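## Task

Take the plates sitting in bays 14, 24, 34 and 44 and put each into an unoccupied bay chosen from 21, 22, 23, 31, 32 and 33. Every plate or block has to finish lying flat within the corner pieces of its bay, oriented so its cut corner is at the back left. Small items are allowed to be left lying on the deck.

## Robot and tools

Robot: one six-joint arm with a two-finger parallel gripper, in a physics simulation. There are two scenes, each starting from a fresh random layout; the second scene's task arrives in the result of finished_scene.

Deck: bays carry a two-digit name, row then column (bay 23 = row 2, column 3). Looking out from the arm, row 1 is nearest and row 4 farthest; column 1 is leftmost and column 4 rightmost. Column 4 bays sit higher than the rest. Layout sheet: a sealed 96-well deep-well block in 12; sealed 96-well plates in 14, 24, 34, 43 and 44; all other bays empty. Every piece begins with its cut corner toward the back left. Positions of ware are known only from the cameras. At the end the parts must rest in place by themselves: open the gripper and pull the arm away. Occasionally a held part gets a short tug or a loose item gets nudged. Nothing may leave the table.

Scene frame: origin on the table surface beneath the arm base, +z up, +y to the left when facing along +x. The base may be slightly tilted. The result reports end_effector_position (metres) and end_effector_quat_wxyz in this frame; the reported hand position can be off, more so when reaching far. end_effector_position is the spot between the pads when closed. Fingers point along the gripper's +z and open/close along its y. Fingertips extend about 33 mm past that point when closed, 9 mm when fully open; closing also pushes the tips roughly 24 mm farther out, so keep clearance above surfaces.

Tool execute_actions, argument actions: a list holding zero or one item. Empty list: no command, just returns state (LOOK). An item with rows: rows is a list of 1 to 15 rows, steps an integer up to 15 (default 15); each control step is 1/30 s, one row per step, the last row repeated if rows run out. An item with only steps (up to 300) is a wait that returns once that many steps have elapsed since the previous result. Optional pictures (boolean) controls whether camera images come back; by default they do. A refused call sends nothing.

Each row is 9 numbers for the single arm, in this order: J1 waist, J2 shoulder, J3 elbow, J4 forearm roll, J5 wrist pitch, J6 wrist roll, then gripper position, gripper force_limit, gripper speed. The six joint values are absolute target angles in radians (same convention as the Joint positions line), not offsets. Ranges: waist -3.491 to 3.491, shoulder -3.140 to 3.140, elbow -1.187 to 4.328, forearm roll -3.316 to 3.316, wrist pitch -3.140 to 3.140, wrist roll -3.927 to 3.927. A call is refused if any target exceeds its range end by over 0.010 rad and lies beyond that joint's current angle. The true end may differ by up to 0.010 rad; over-range targets get clipped at it and a line "joint sent to its limit" may appear (possibly referring to an earlier action still running); its absence does not prove more travel is available.

The three gripper values are each in [-1, 1] and absolute. position: +1 fully open (140 mm), pads touch near -0.8, -1 closes until blocked. force_limit: squeeze strength, roughly 14 N at -1, 60 N at 0, 107 N at +1 for parts up to 40 mm wide. speed: pad gap rate, roughly 30 mm/s at -1, 140 at 0, 250 at +1.

Motion: target speed caps are 2.62 rad/s (waist, shoulder), 3.14 (elbow), 3.93 (the three wrist joints), with 0.5 s to accelerate from rest; joints are synchronised to arrive together. Each step the target sent is kept within 0.805 rad (waist, shoulder), 0.966 (elbow), 1.21 (wrist joints) of the measured angle, and targets that would displace the gripper more than 70 mm from where it is are scaled back. The arm keeps heading to the last row sent while you think or wait, until it nearly stops or a step is HELD. "joint command not followed" means a clearance check altered or blocked targets; HELD marks steps whose row was not fully sent.

Gripping: send position -1 and confirm object_status = 2. Codes: 0 moving, 1 blocked while opening, 2 blocked while closing, 3 reached target or pads met (thin things may still be held). Stopped fingers stay put until position changes by at least 0.01, or the object yields or is lost. A new force_limit while status is 2 applies only with a new position value (e.g. switch -1 to -0.98). position_measured is in counts, nonlinear: 3 fully open, 230 pads meeting. Flange force reports external force on the gripper, held weight included, with noise worse during acceleration; "no reading" means no estimate.

Faults to avoid: contact torque reaching a load limit (waist, shoulder, elbow 140 N m; forearm roll, wrist pitch, wrist roll 35.2 N m, held weight counts) or any outside force of 150 N stops the arm for 10 s and drops the rest of the call. Sustained holding heats motors; after a MOTOR HOT warning, an OVER-TEMPERATURE FAULT brakes the arm. Avoid drops, slips, slams, hard hits and strong pushes.

Cameras: cam_head_left, cam_head_right, cam_high, cam_low (896x504) and cam_wrist (616x616 fisheye); approximate intrinsics are provided. zoom_image takes camera (one of those names) and region [x0, y0, x1, y1] in pixels of that camera's latest image, origin top-left, at most 504 by 504, and returns a closer view.

finished_scene takes scene (1 or 2), ends that scene irrevocably, reports whether it succeeded and starts the next. Replying without a tool call ends all remaining scenes. If resuming from a summary, first send an empty actions list to learn the current scene and task.

Each tool is called after "Call:" as name(argument=value, ...), one argument or row to a line, values as JSON.

## Session

Call:
execute_actions(
  actions=[],
)

Scene clock: 0.00 s of 9600.00 s.
end_effector_position=(+0.5223, -0.0108, +0.3487) position_measured=3 object_status=3 end_effector_quat_wxyz=(+0.066, +0.897, -0.012, -0.437)
Joint positions: [ 0.262  0.134  0.219  0.003 -1.661  1.305]
Joint velocities: [ 0.002 -0.    -0.    -0.    -0.     0.   ]
Flange force (N, the push that the arm receives, along the gripper's own x y z axes): no reading

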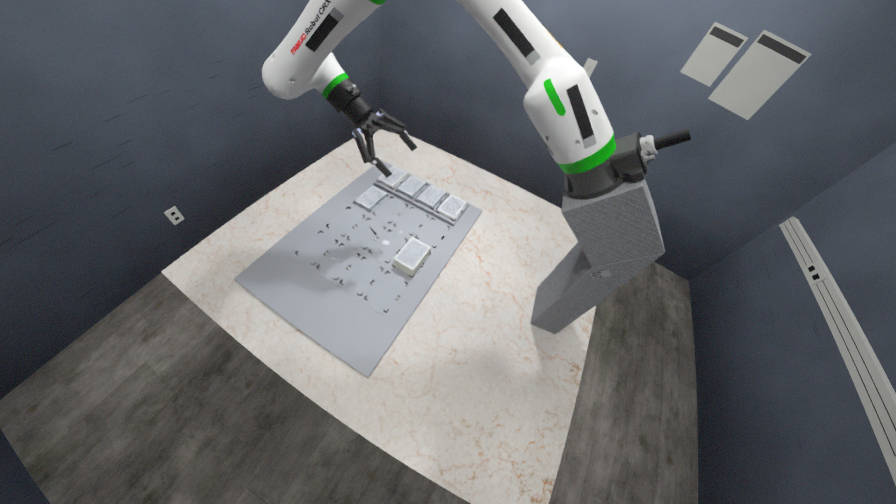

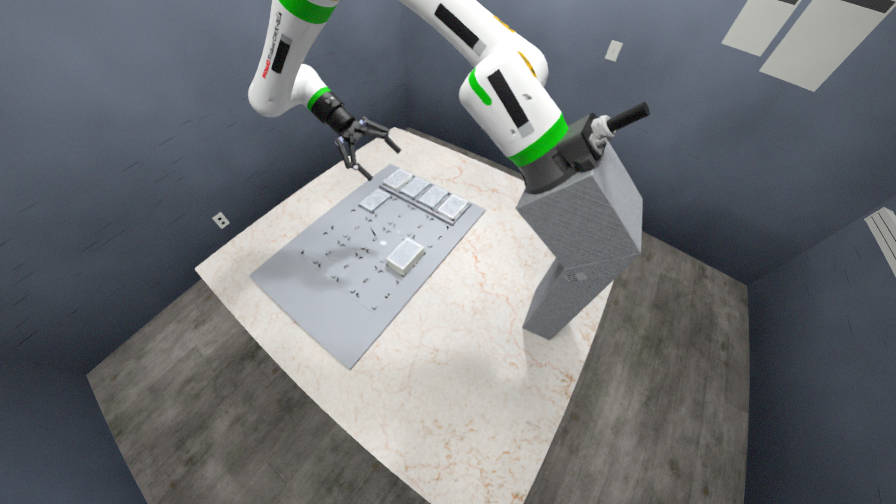

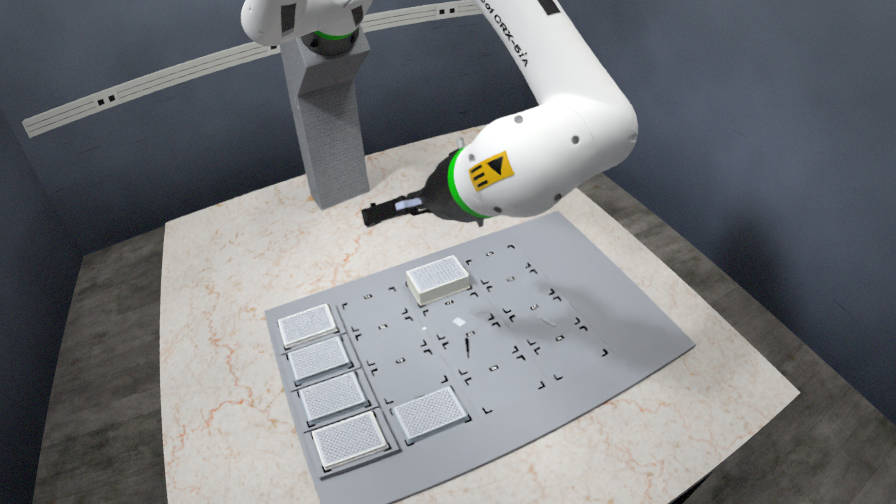

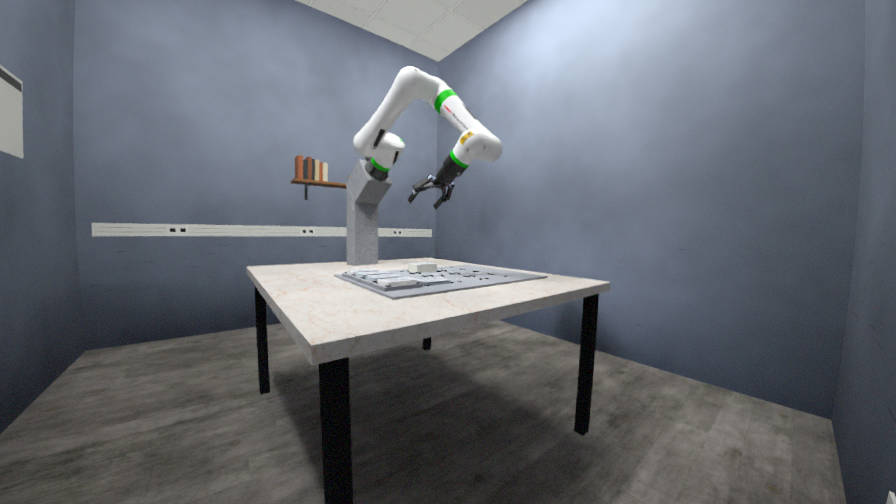

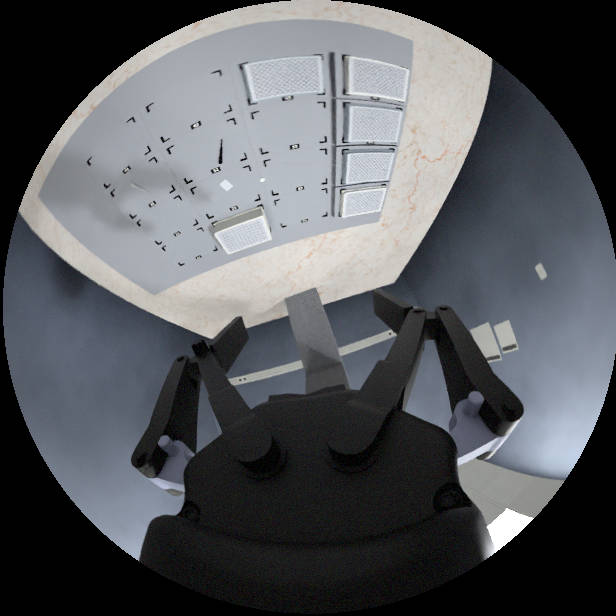

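Call:
zoom_image(
  camera="cam_high",
  region=[260,230,640,480],
)

Call:
zoom_image(
  camera="cam_wrist",
  region=[70,40,430,280],
)

Region (260, 230, 640, 480) of cam_high's 896x504 image, scaled by 1.326, with more detail than that image has; it fills the top 332 rows of this view, and the rest is white.

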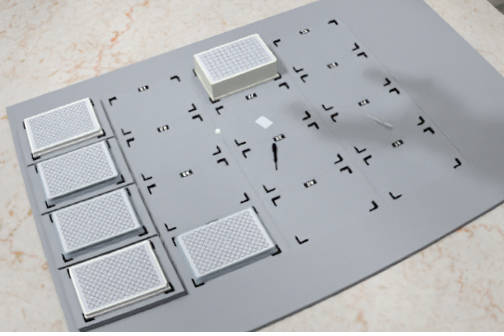

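Region (70, 40, 430, 280) of cam_wrist's 616x616 image, scaled by 1.400, with more detail than that image has.

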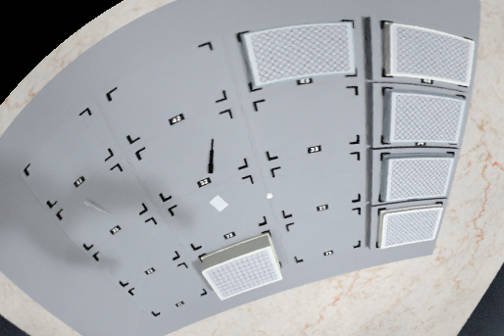

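Call:
execute_actions(
  actions=[
    {"rows":[[0.164,-0.3,-0.3,0,-0.66,1.434,1,0,0]]},
  ],
  pictures=false,
)

Call:
execute_actions(
  actions=[],
)

Scene clock: 38.20 s of 9600.00 s.
end_effector_position=(+0.6131, -0.0296, +0.3082) position_measured=3 object_status=3 end_effector_quat_wxyz=(+0.008, +0.992, -0.008, -0.129)
Joint positions: [ 0.191 -0.178 -0.154  0.001 -0.941  1.398]
Joint velocities: [-0.19  -0.838 -0.998 -0.004  1.915  0.249]
Flange force (N, the push that the arm receives, along the gripper's own x y z axes): [-7.7 0.0 -8.1]
Steps of this call (steps 1 to 90: nothing new was sent; then 34.70 s passed at rest; steps 91 to 105: all 15 steps of this action). Readings (joint positions | what the end effector reports):
91: [0.262 0.134 0.219 0.003 -1.661 1.305] | position_measured=3 object_status=3
92: [0.262 0.132 0.217 0.003 -1.655 1.305] | position_measured=3 object_status=3
94: [0.258 0.117 0.198 0.003 -1.620 1.310] | position_measured=3 object_status=3
98: [0.241 0.040 0.107 0.002 -1.444 1.333] | position_measured=3 object_status=3
105: the state above

Scene clock: 38.20 s of 9600.00 s.
end_effector_position=(+0.6131, -0.0296, +0.3082) position_measured=3 object_status=3 end_effector_quat_wxyz=(+0.008, +0.992, -0.008, -0.129)
Joint positions: [ 0.191 -0.178 -0.154  0.001 -0.941  1.398]
Joint velocities: [-0.19  -0.838 -0.998 -0.004  1.915  0.249]
Flange force (N, the push that the arm receives, along the gripper's own x y z axes): [-7.7 0.0 -8.1]

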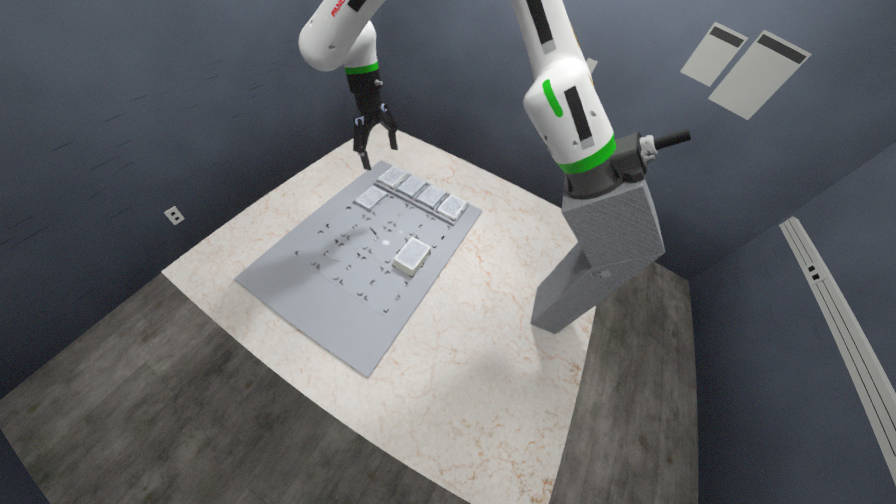

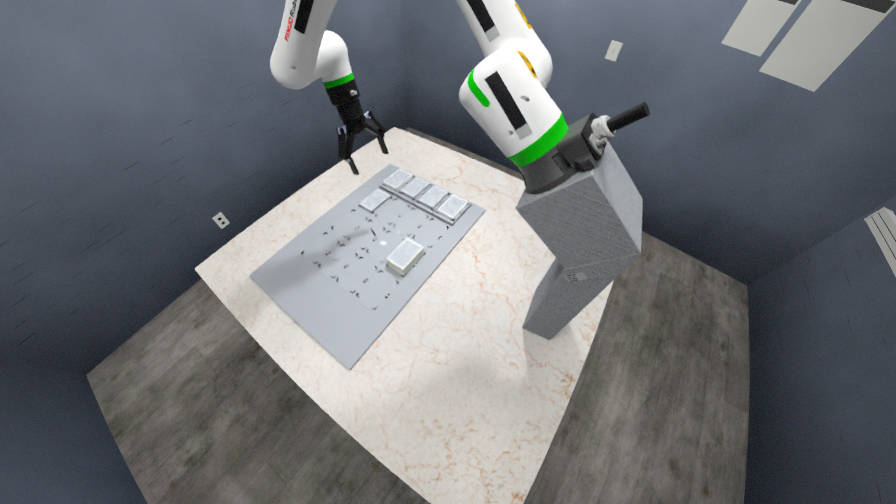

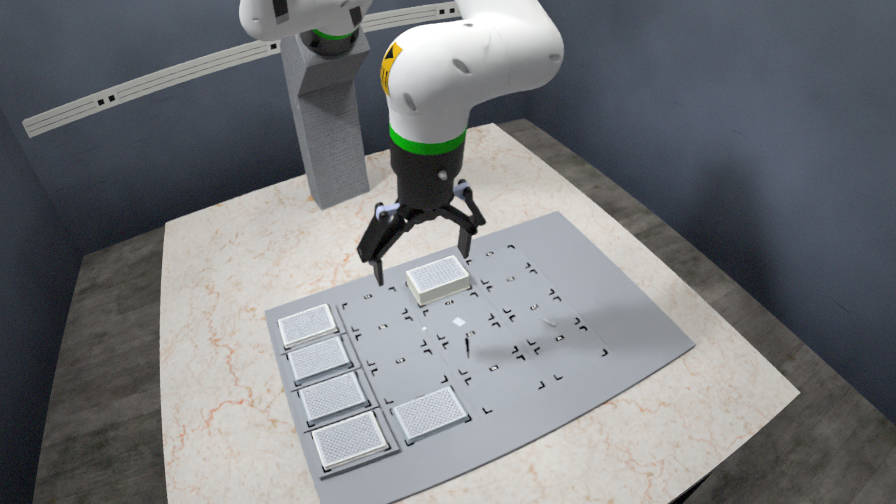

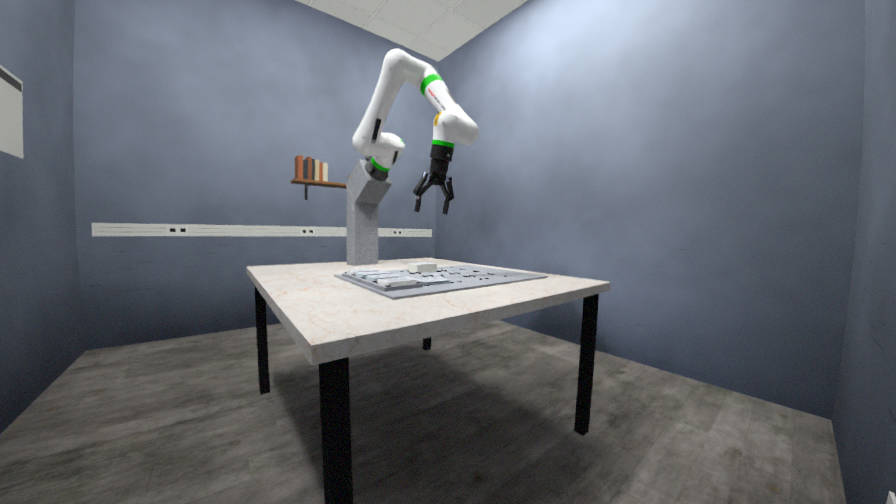

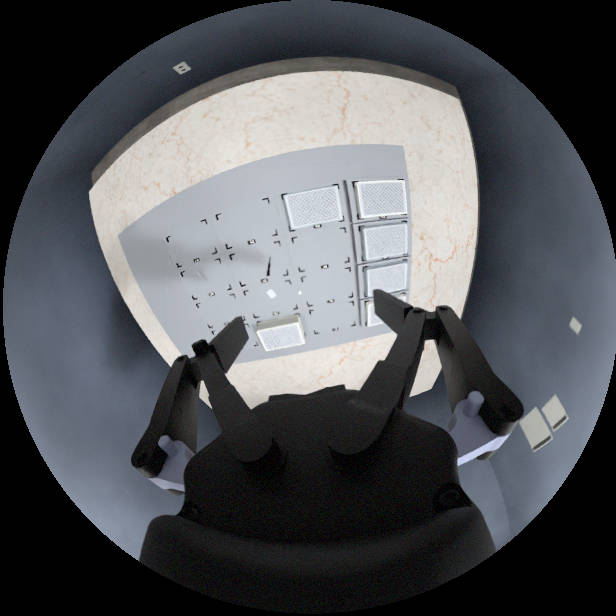

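Call:
execute_actions(
  actions=[
    {"steps":5},
  ],
)

Scene clock: 42.63 s of 9600.00 s.
end_effector_position=(+0.6563, -0.0394, +0.3236) position_measured=3 object_status=3 end_effector_quat_wxyz=(-0.002, +1.000, +0.000, -0.001)
Joint positions: [ 0.164 -0.3   -0.3   -0.    -0.66   1.434]
Joint velocities: [-0.001 -0.001  0.     0.     0.    -0.   ]
Flange force (N, the push that the arm receives, along the gripper's own x y z axes): [4.3 -0.3 -2.5]
Steps of this call (steps 1 to 30: the robot went on to your last target; steps 31 to 90: nothing new was sent; then 1.43 s passed at rest). Readings (joint positions | what the end effector reports):
1: [0.185 -0.205 -0.186 0.001 -0.879 1.406] | position_measured=3 object_status=3
2: [0.180 -0.229 -0.215 0.000 -0.824 1.413] | position_measured=3 object_status=3
4: [0.171 -0.267 -0.260 0.000 -0.736 1.424] | position_measured=3 object_status=3
8: [0.164 -0.299 -0.299 0.000 -0.662 1.434] | position_measured=3 object_status=3
90: the state above
The arm was judged still, so your last target was given up. Only a new action makes it travel on or press farther. Fingers that are still opening or closing keep moving.

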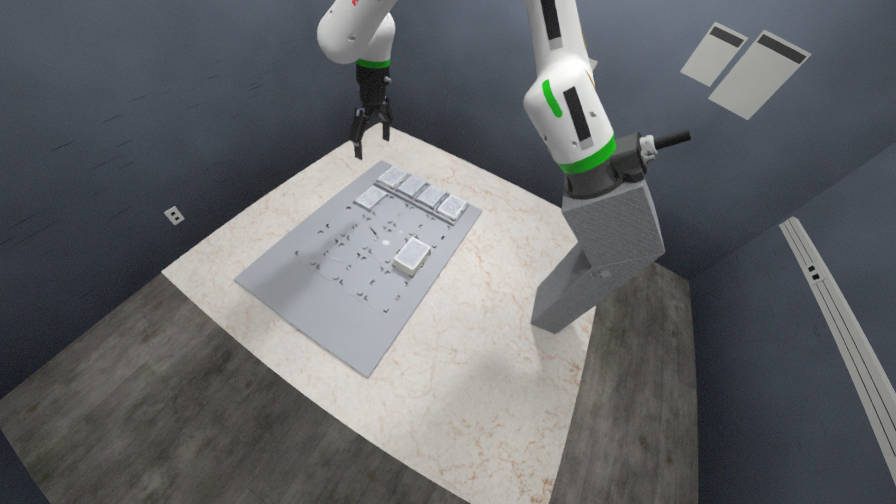

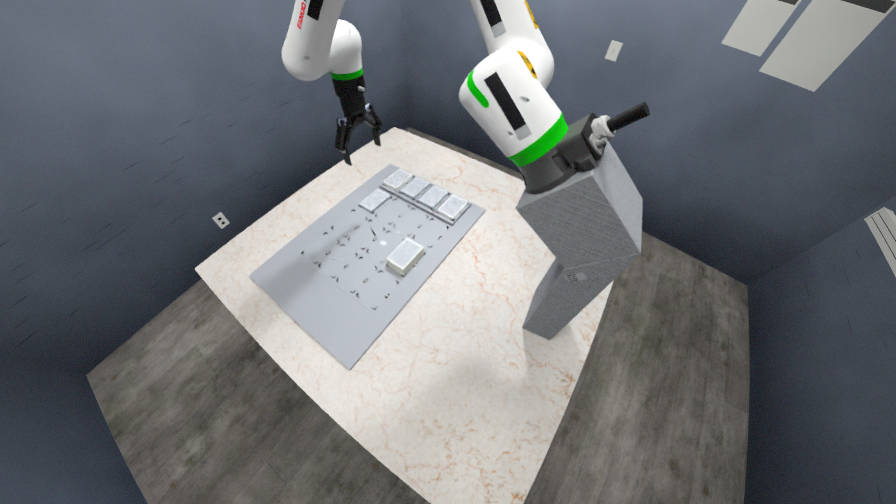

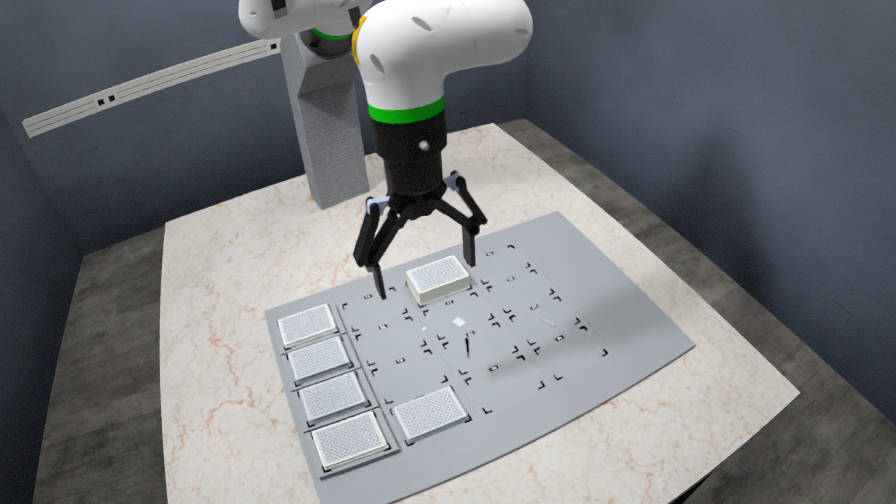

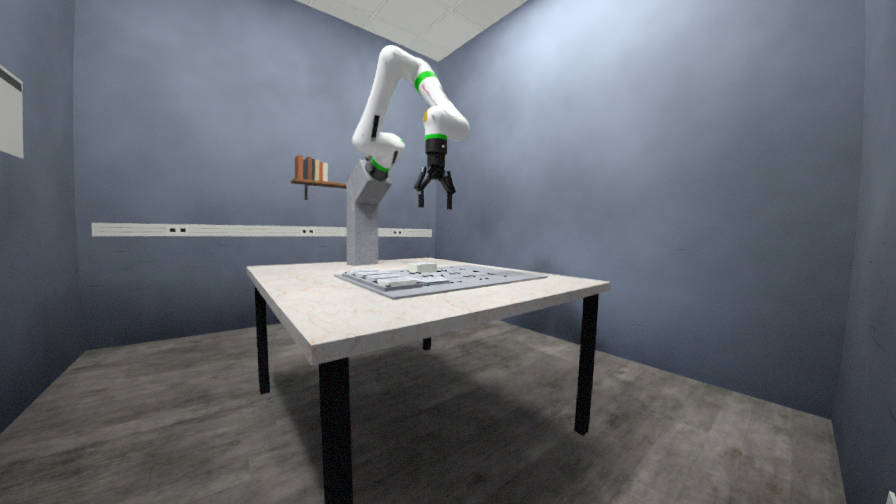

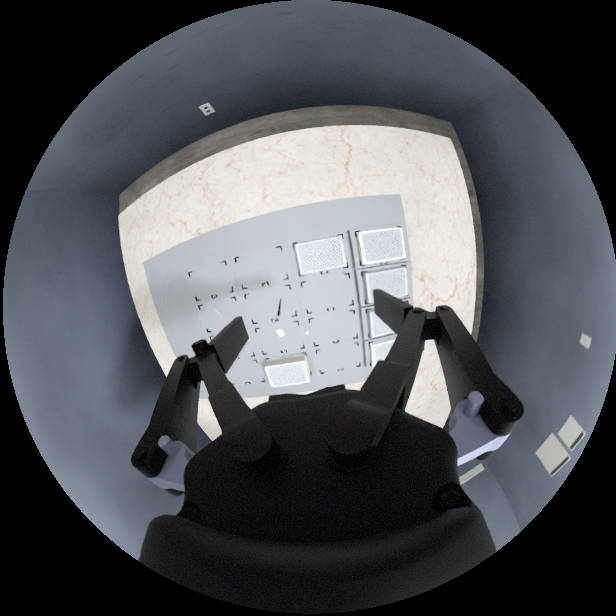

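Call:
execute_actions(
  actions=[
    {"rows":[[-0.3196,0.4968,-0.549,0.537,0.891,1.197,1,0,0]]},
  ],
  pictures=false,
)

Call:
execute_actions(
  actions=[
    {"steps":35},
  ],
)

Scene clock: 75.20 s of 9600.00 s.
end_effector_position=(+0.6643, -0.1624, +0.2127) position_measured=3 object_status=3 end_effector_quat_wxyz=(+0.077, +0.995, +0.002, +0.065)
Joint positions: [-0.    -0.029 -0.385  0.182 -0.189  1.354]
Joint velocities: [-0.422  0.696 -0.217  0.466  1.417 -0.206]
Flange force (N, the push that the arm receives, along the gripper's own x y z axes): no reading
Steps of this call (steps 1 to 90: nothing new was sent; then 29.07 s passed at rest; steps 91 to 105: all 15 steps of this action). Readings (joint positions | what the end effector reports):
91: [0.164 -0.300 -0.300 -0.000 -0.660 1.434] | position_measured=3 object_status=3
92: [0.162 -0.297 -0.301 0.002 -0.654 1.434] | position_measured=3 object_status=3
94: [0.148 -0.273 -0.308 0.018 -0.619 1.426] | position_measured=3 object_status=3
98: [0.094 -0.185 -0.336 0.077 -0.480 1.400] | position_measured=3 object_status=3
105: the state above

Scene clock: 76.37 s of 9600.00 s.
end_effector_position=(+0.5807, -0.2598, +0.0892) position_measured=3 object_status=3 end_effector_quat_wxyz=(-0.001, +0.975, -0.000, +0.224)
Joint positions: [-0.32   0.497 -0.549  0.537  0.891  1.197]
Joint velocities: [-0.001  0.    -0.    -0.001  0.    -0.   ]
Flange force (N, the push that the arm receives, along the gripper's own x y z axes): [1.8 -0.8 0.2]
Steps of this call (steps 1 to 35: the robot went on to your last target). Readings (joint positions | what the end effector reports):
1: [-0.015 -0.005 -0.392 0.198 -0.140 1.346] | position_measured=3 object_status=3
2: [-0.030 0.019 -0.400 0.215 -0.090 1.339] | position_measured=3 object_status=3
4: [-0.061 0.070 -0.416 0.249 0.015 1.324] | position_measured=3 object_status=3
8: [-0.127 0.180 -0.450 0.324 0.241 1.291] | position_measured=3 object_status=3
35: the state above

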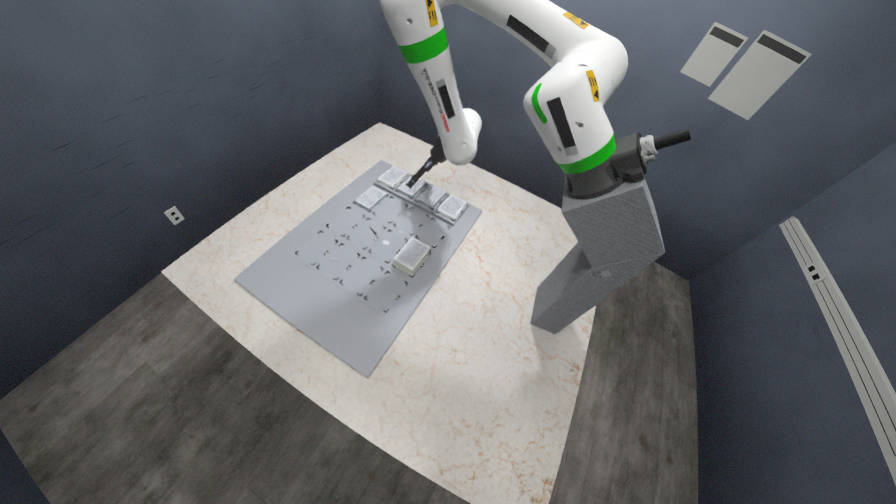

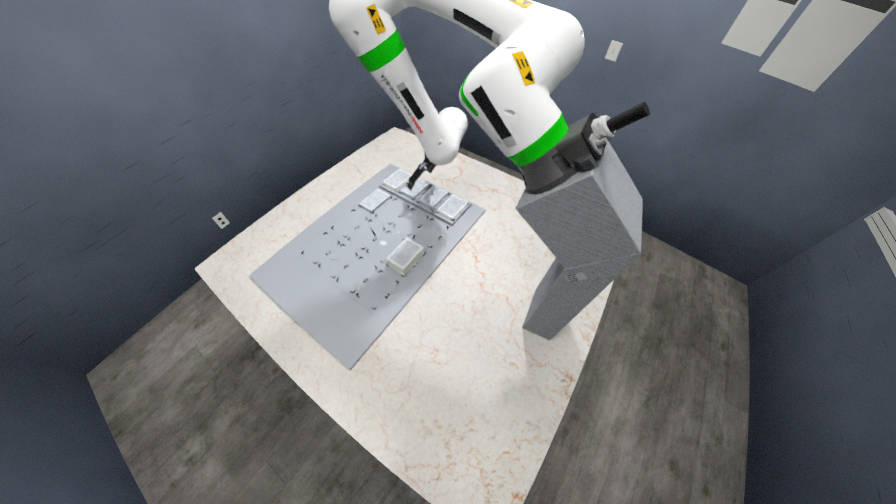

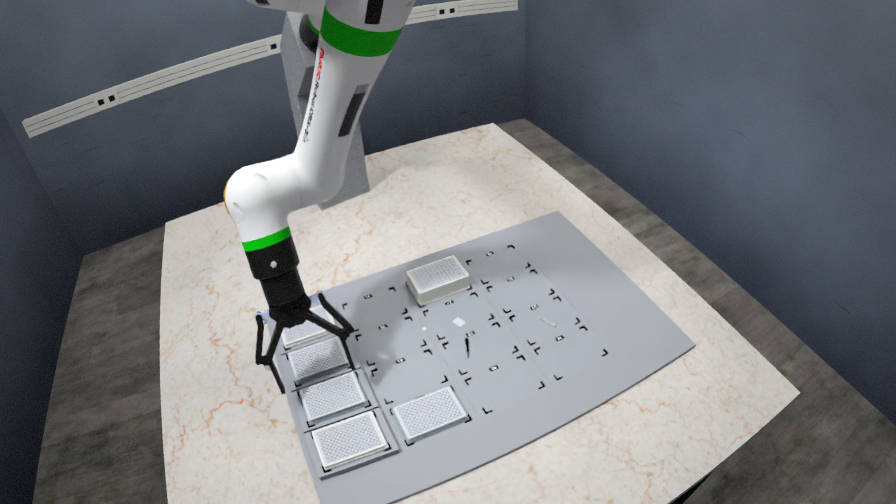

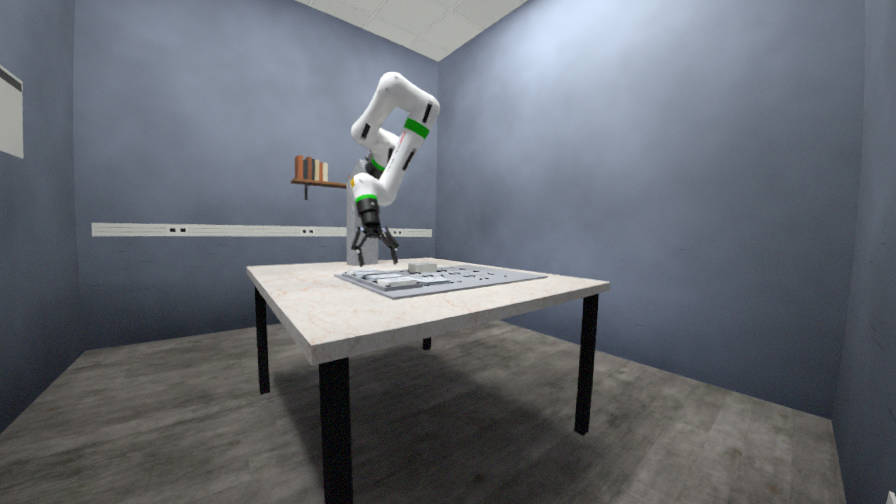

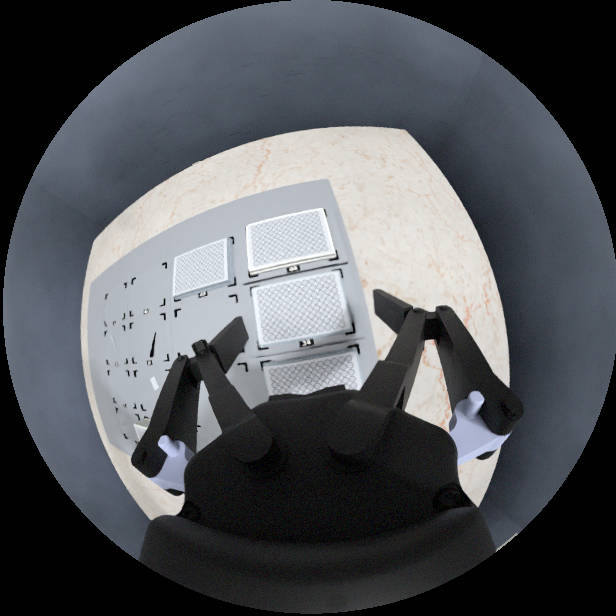

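Call:
zoom_image(
  camera="cam_wrist",
  region=[210,200,410,400],
)

Region (210, 200, 410, 400) of cam_wrist's 616x616 image, scaled by 2.520, with more detail than that image has.

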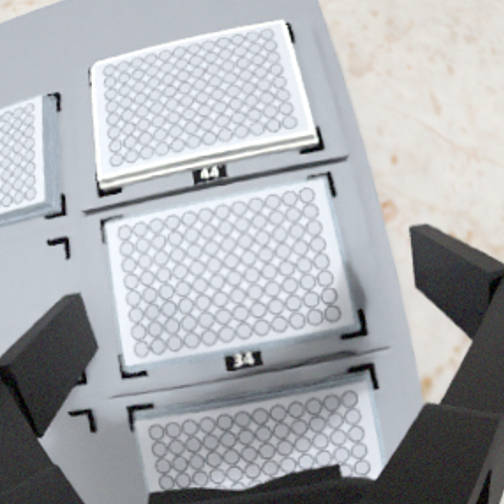

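Call:
execute_actions(
  actions=[
    {"rows":[[-0.2754,0.5614,-0.4793,0.4845,0.876,1.2193,1,0,0]]},
  ],
)

Call:
zoom_image(
  camera="cam_wrist",
  region=[210,200,410,400],
)

Call:
zoom_image(
  camera="cam_high",
  region=[260,310,480,470],
)

Scene clock: 100.03 s of 9600.00 s.
end_effector_position=(+0.5865, -0.2539, +0.0565) position_measured=3 object_status=3 end_effector_quat_wxyz=(-0.000, +0.975, -0.000, +0.224)
Joint positions: [-0.275  0.561 -0.479  0.485  0.876  1.219]
Joint velocities: [-0.001  0.001  0.    -0.001 -0.001  0.001]
Flange force (N, the push that the arm receives, along the gripper's own x y z axes): [1.0 4.7 1.9]
Steps of this call (steps 1 to 15: the robot went on to your last target; steps 16 to 90: nothing new was sent; then 20.17 s passed at rest; steps 91 to 105: all 15 steps of this action). Readings (joint positions | what the end effector reports):
91: [-0.320 0.497 -0.549 0.537 0.891 1.197] | position_measured=3 object_status=3
92: [-0.318 0.500 -0.546 0.535 0.891 1.197] | position_measured=3 object_status=3
94: [-0.302 0.524 -0.520 0.515 0.885 1.206] | position_measured=3 object_status=3
98: [-0.276 0.560 -0.481 0.486 0.876 1.219] | position_measured=3 object_status=3
105: the state above

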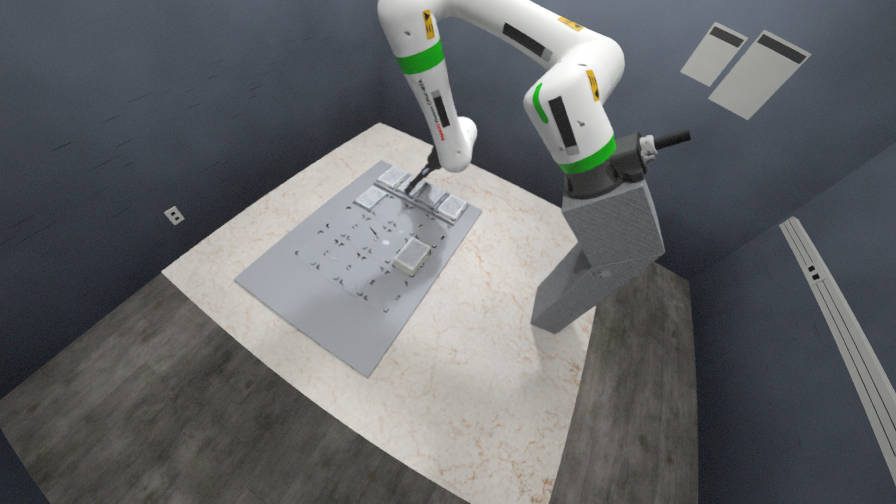

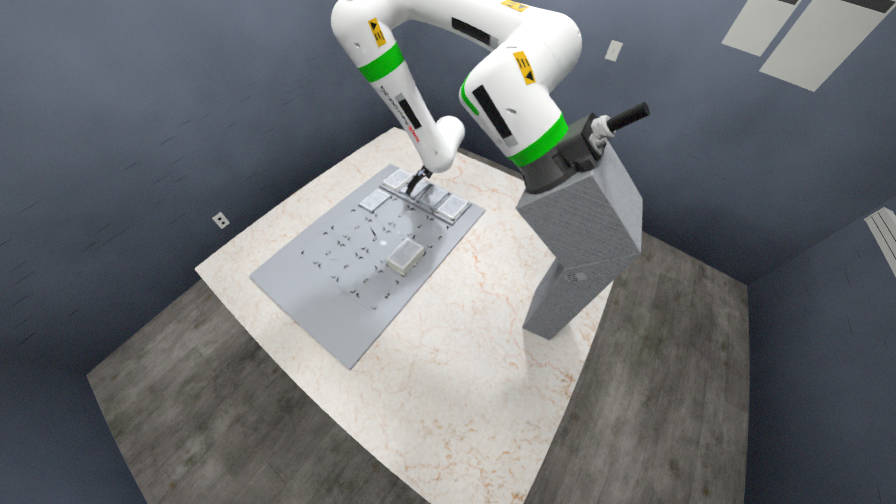

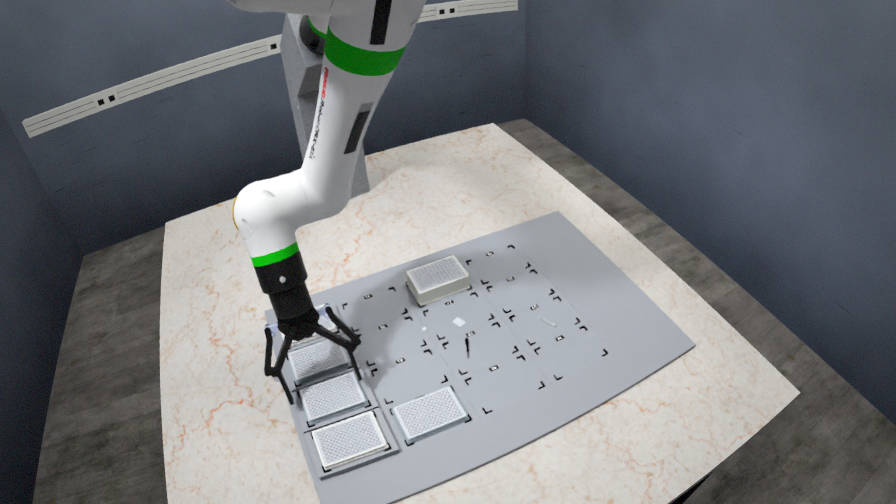

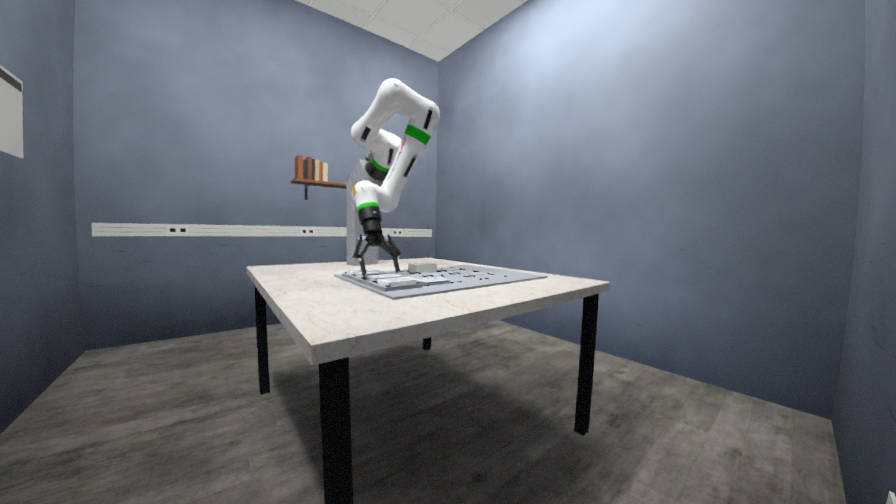

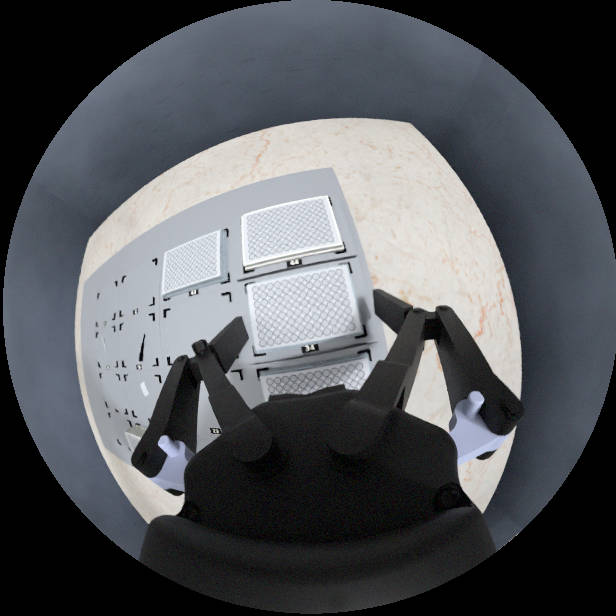

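Region (210, 200, 410, 400) of cam_wrist's 616x616 image, scaled by 2.520, with more detail than that image has.

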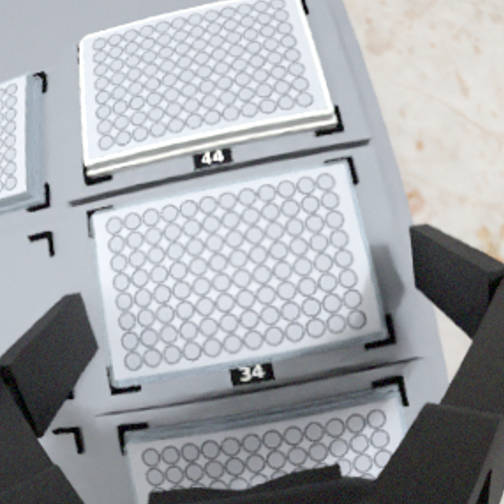

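Region (260, 310, 480, 470) of cam_high's 896x504 image, scaled by 2.291, with more detail than that image has; it fills the top 367 rows of this view, and the rest is white.

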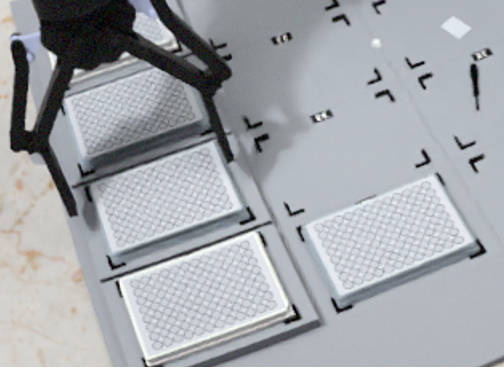

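Call:
execute_actions(
  actions=[
    {"rows":[[-0.2518,0.5884,-0.4373,0.4616,0.8567,1.217,1,0,0]]},
  ],
)

Call:
zoom_image(
  camera="cam_wrist",
  region=[210,200,410,400],
)

Call:
zoom_image(
  camera="cam_high",
  region=[280,350,400,440],
)

Scene clock: 112.23 s of 9600.00 s.
end_effector_position=(+0.5940, -0.2494, +0.0404) position_measured=3 object_status=3 end_effector_quat_wxyz=(-0.001, +0.975, -0.004, +0.224)
Joint positions: [-0.252  0.588 -0.437  0.462  0.857  1.217]
Joint velocities: [ 0.001 -0.     0.    -0.     0.    -0.   ]
Flange force (N, the push that the arm receives, along the gripper's own x y z axes): [-0.9 5.3 -3.8]
Steps of this call (steps 1 to 15: the robot went on to your last target; steps 16 to 90: nothing new was sent; then 8.70 s passed at rest; steps 91 to 105: all 15 steps of this action). Readings (joint positions | what the end effector reports):
91: [-0.275 0.562 -0.479 0.484 0.876 1.219] | position_measured=3 object_status=3
92: [-0.273 0.564 -0.475 0.482 0.874 1.219] | position_measured=3 object_status=3
94: [-0.260 0.579 -0.452 0.470 0.864 1.218] | position_measured=3 object_status=3
98: [-0.252 0.588 -0.438 0.462 0.857 1.217] | position_measured=3 object_status=3
105: the state above

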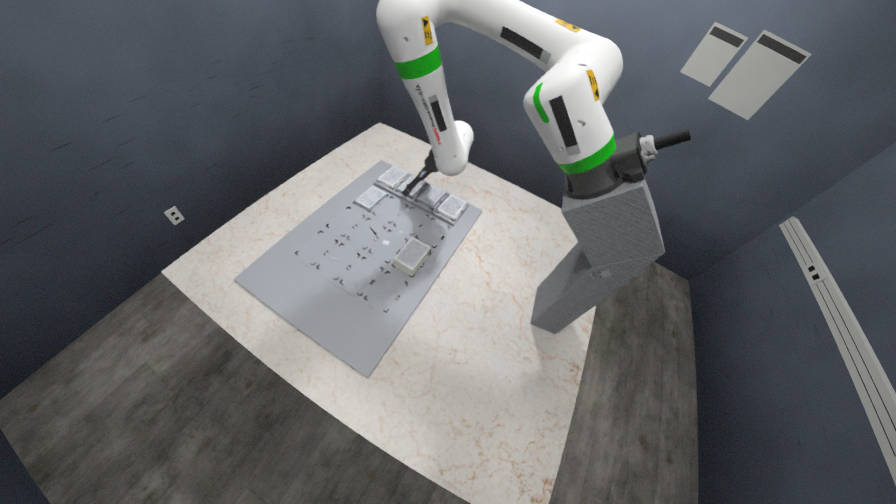

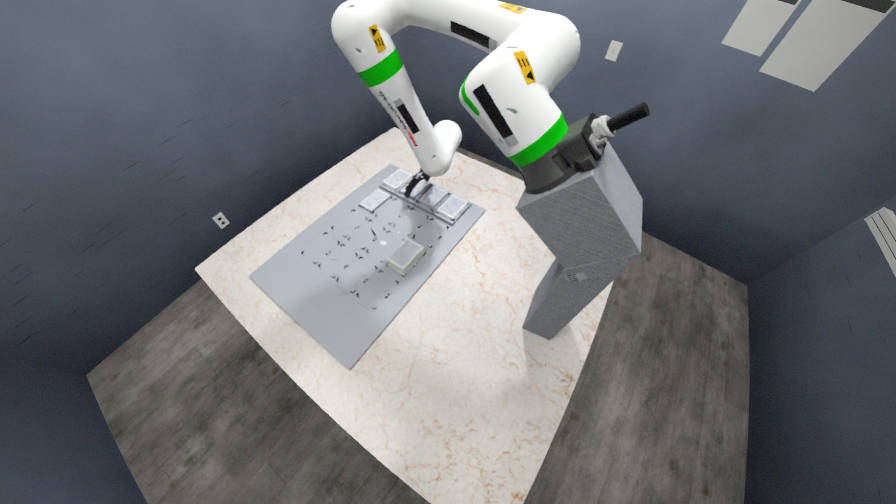

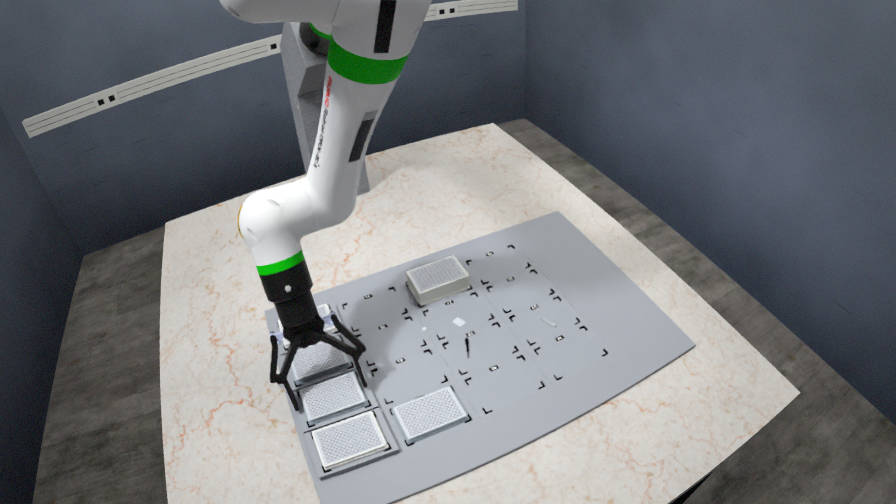

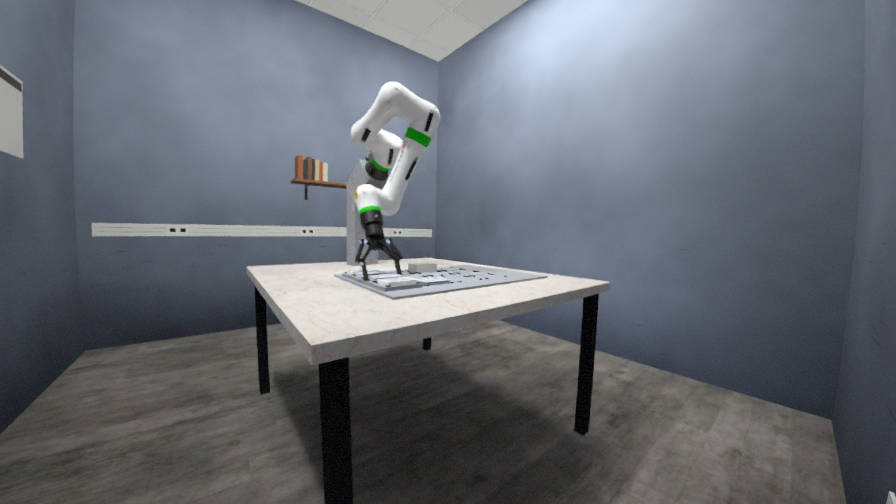

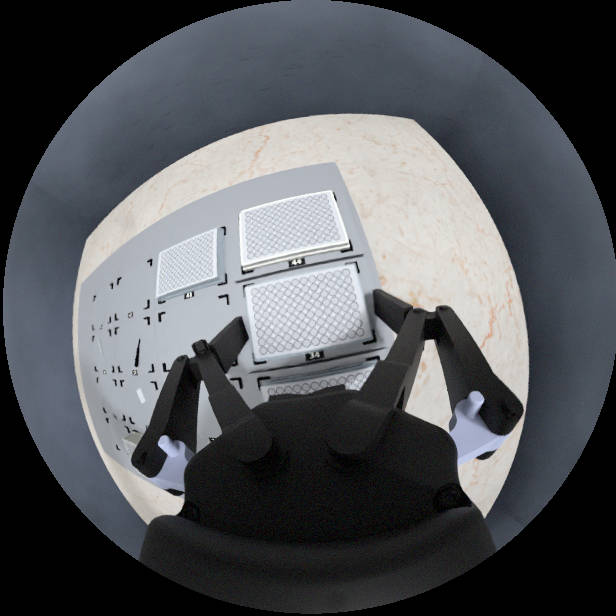

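Region (210, 200, 410, 400) of cam_wrist's 616x616 image, scaled by 2.520, with more detail than that image has.

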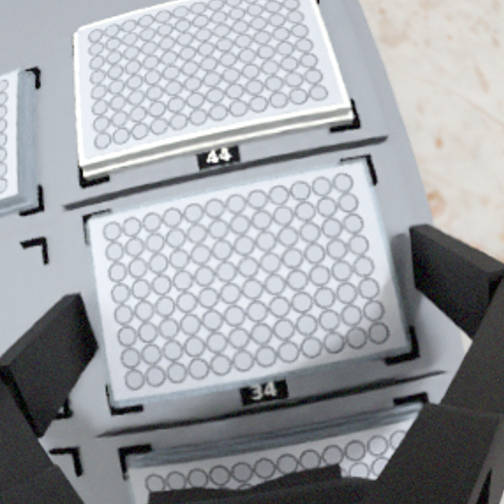

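Region (280, 350, 400, 440) of cam_high's 896x504 image, scaled by 4.200, with more detail than that image has; it fills the top 378 rows of this view, and the rest is white.

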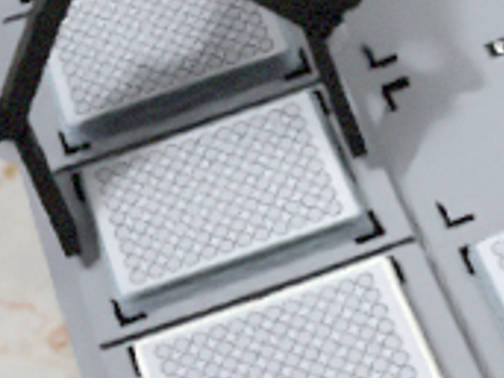

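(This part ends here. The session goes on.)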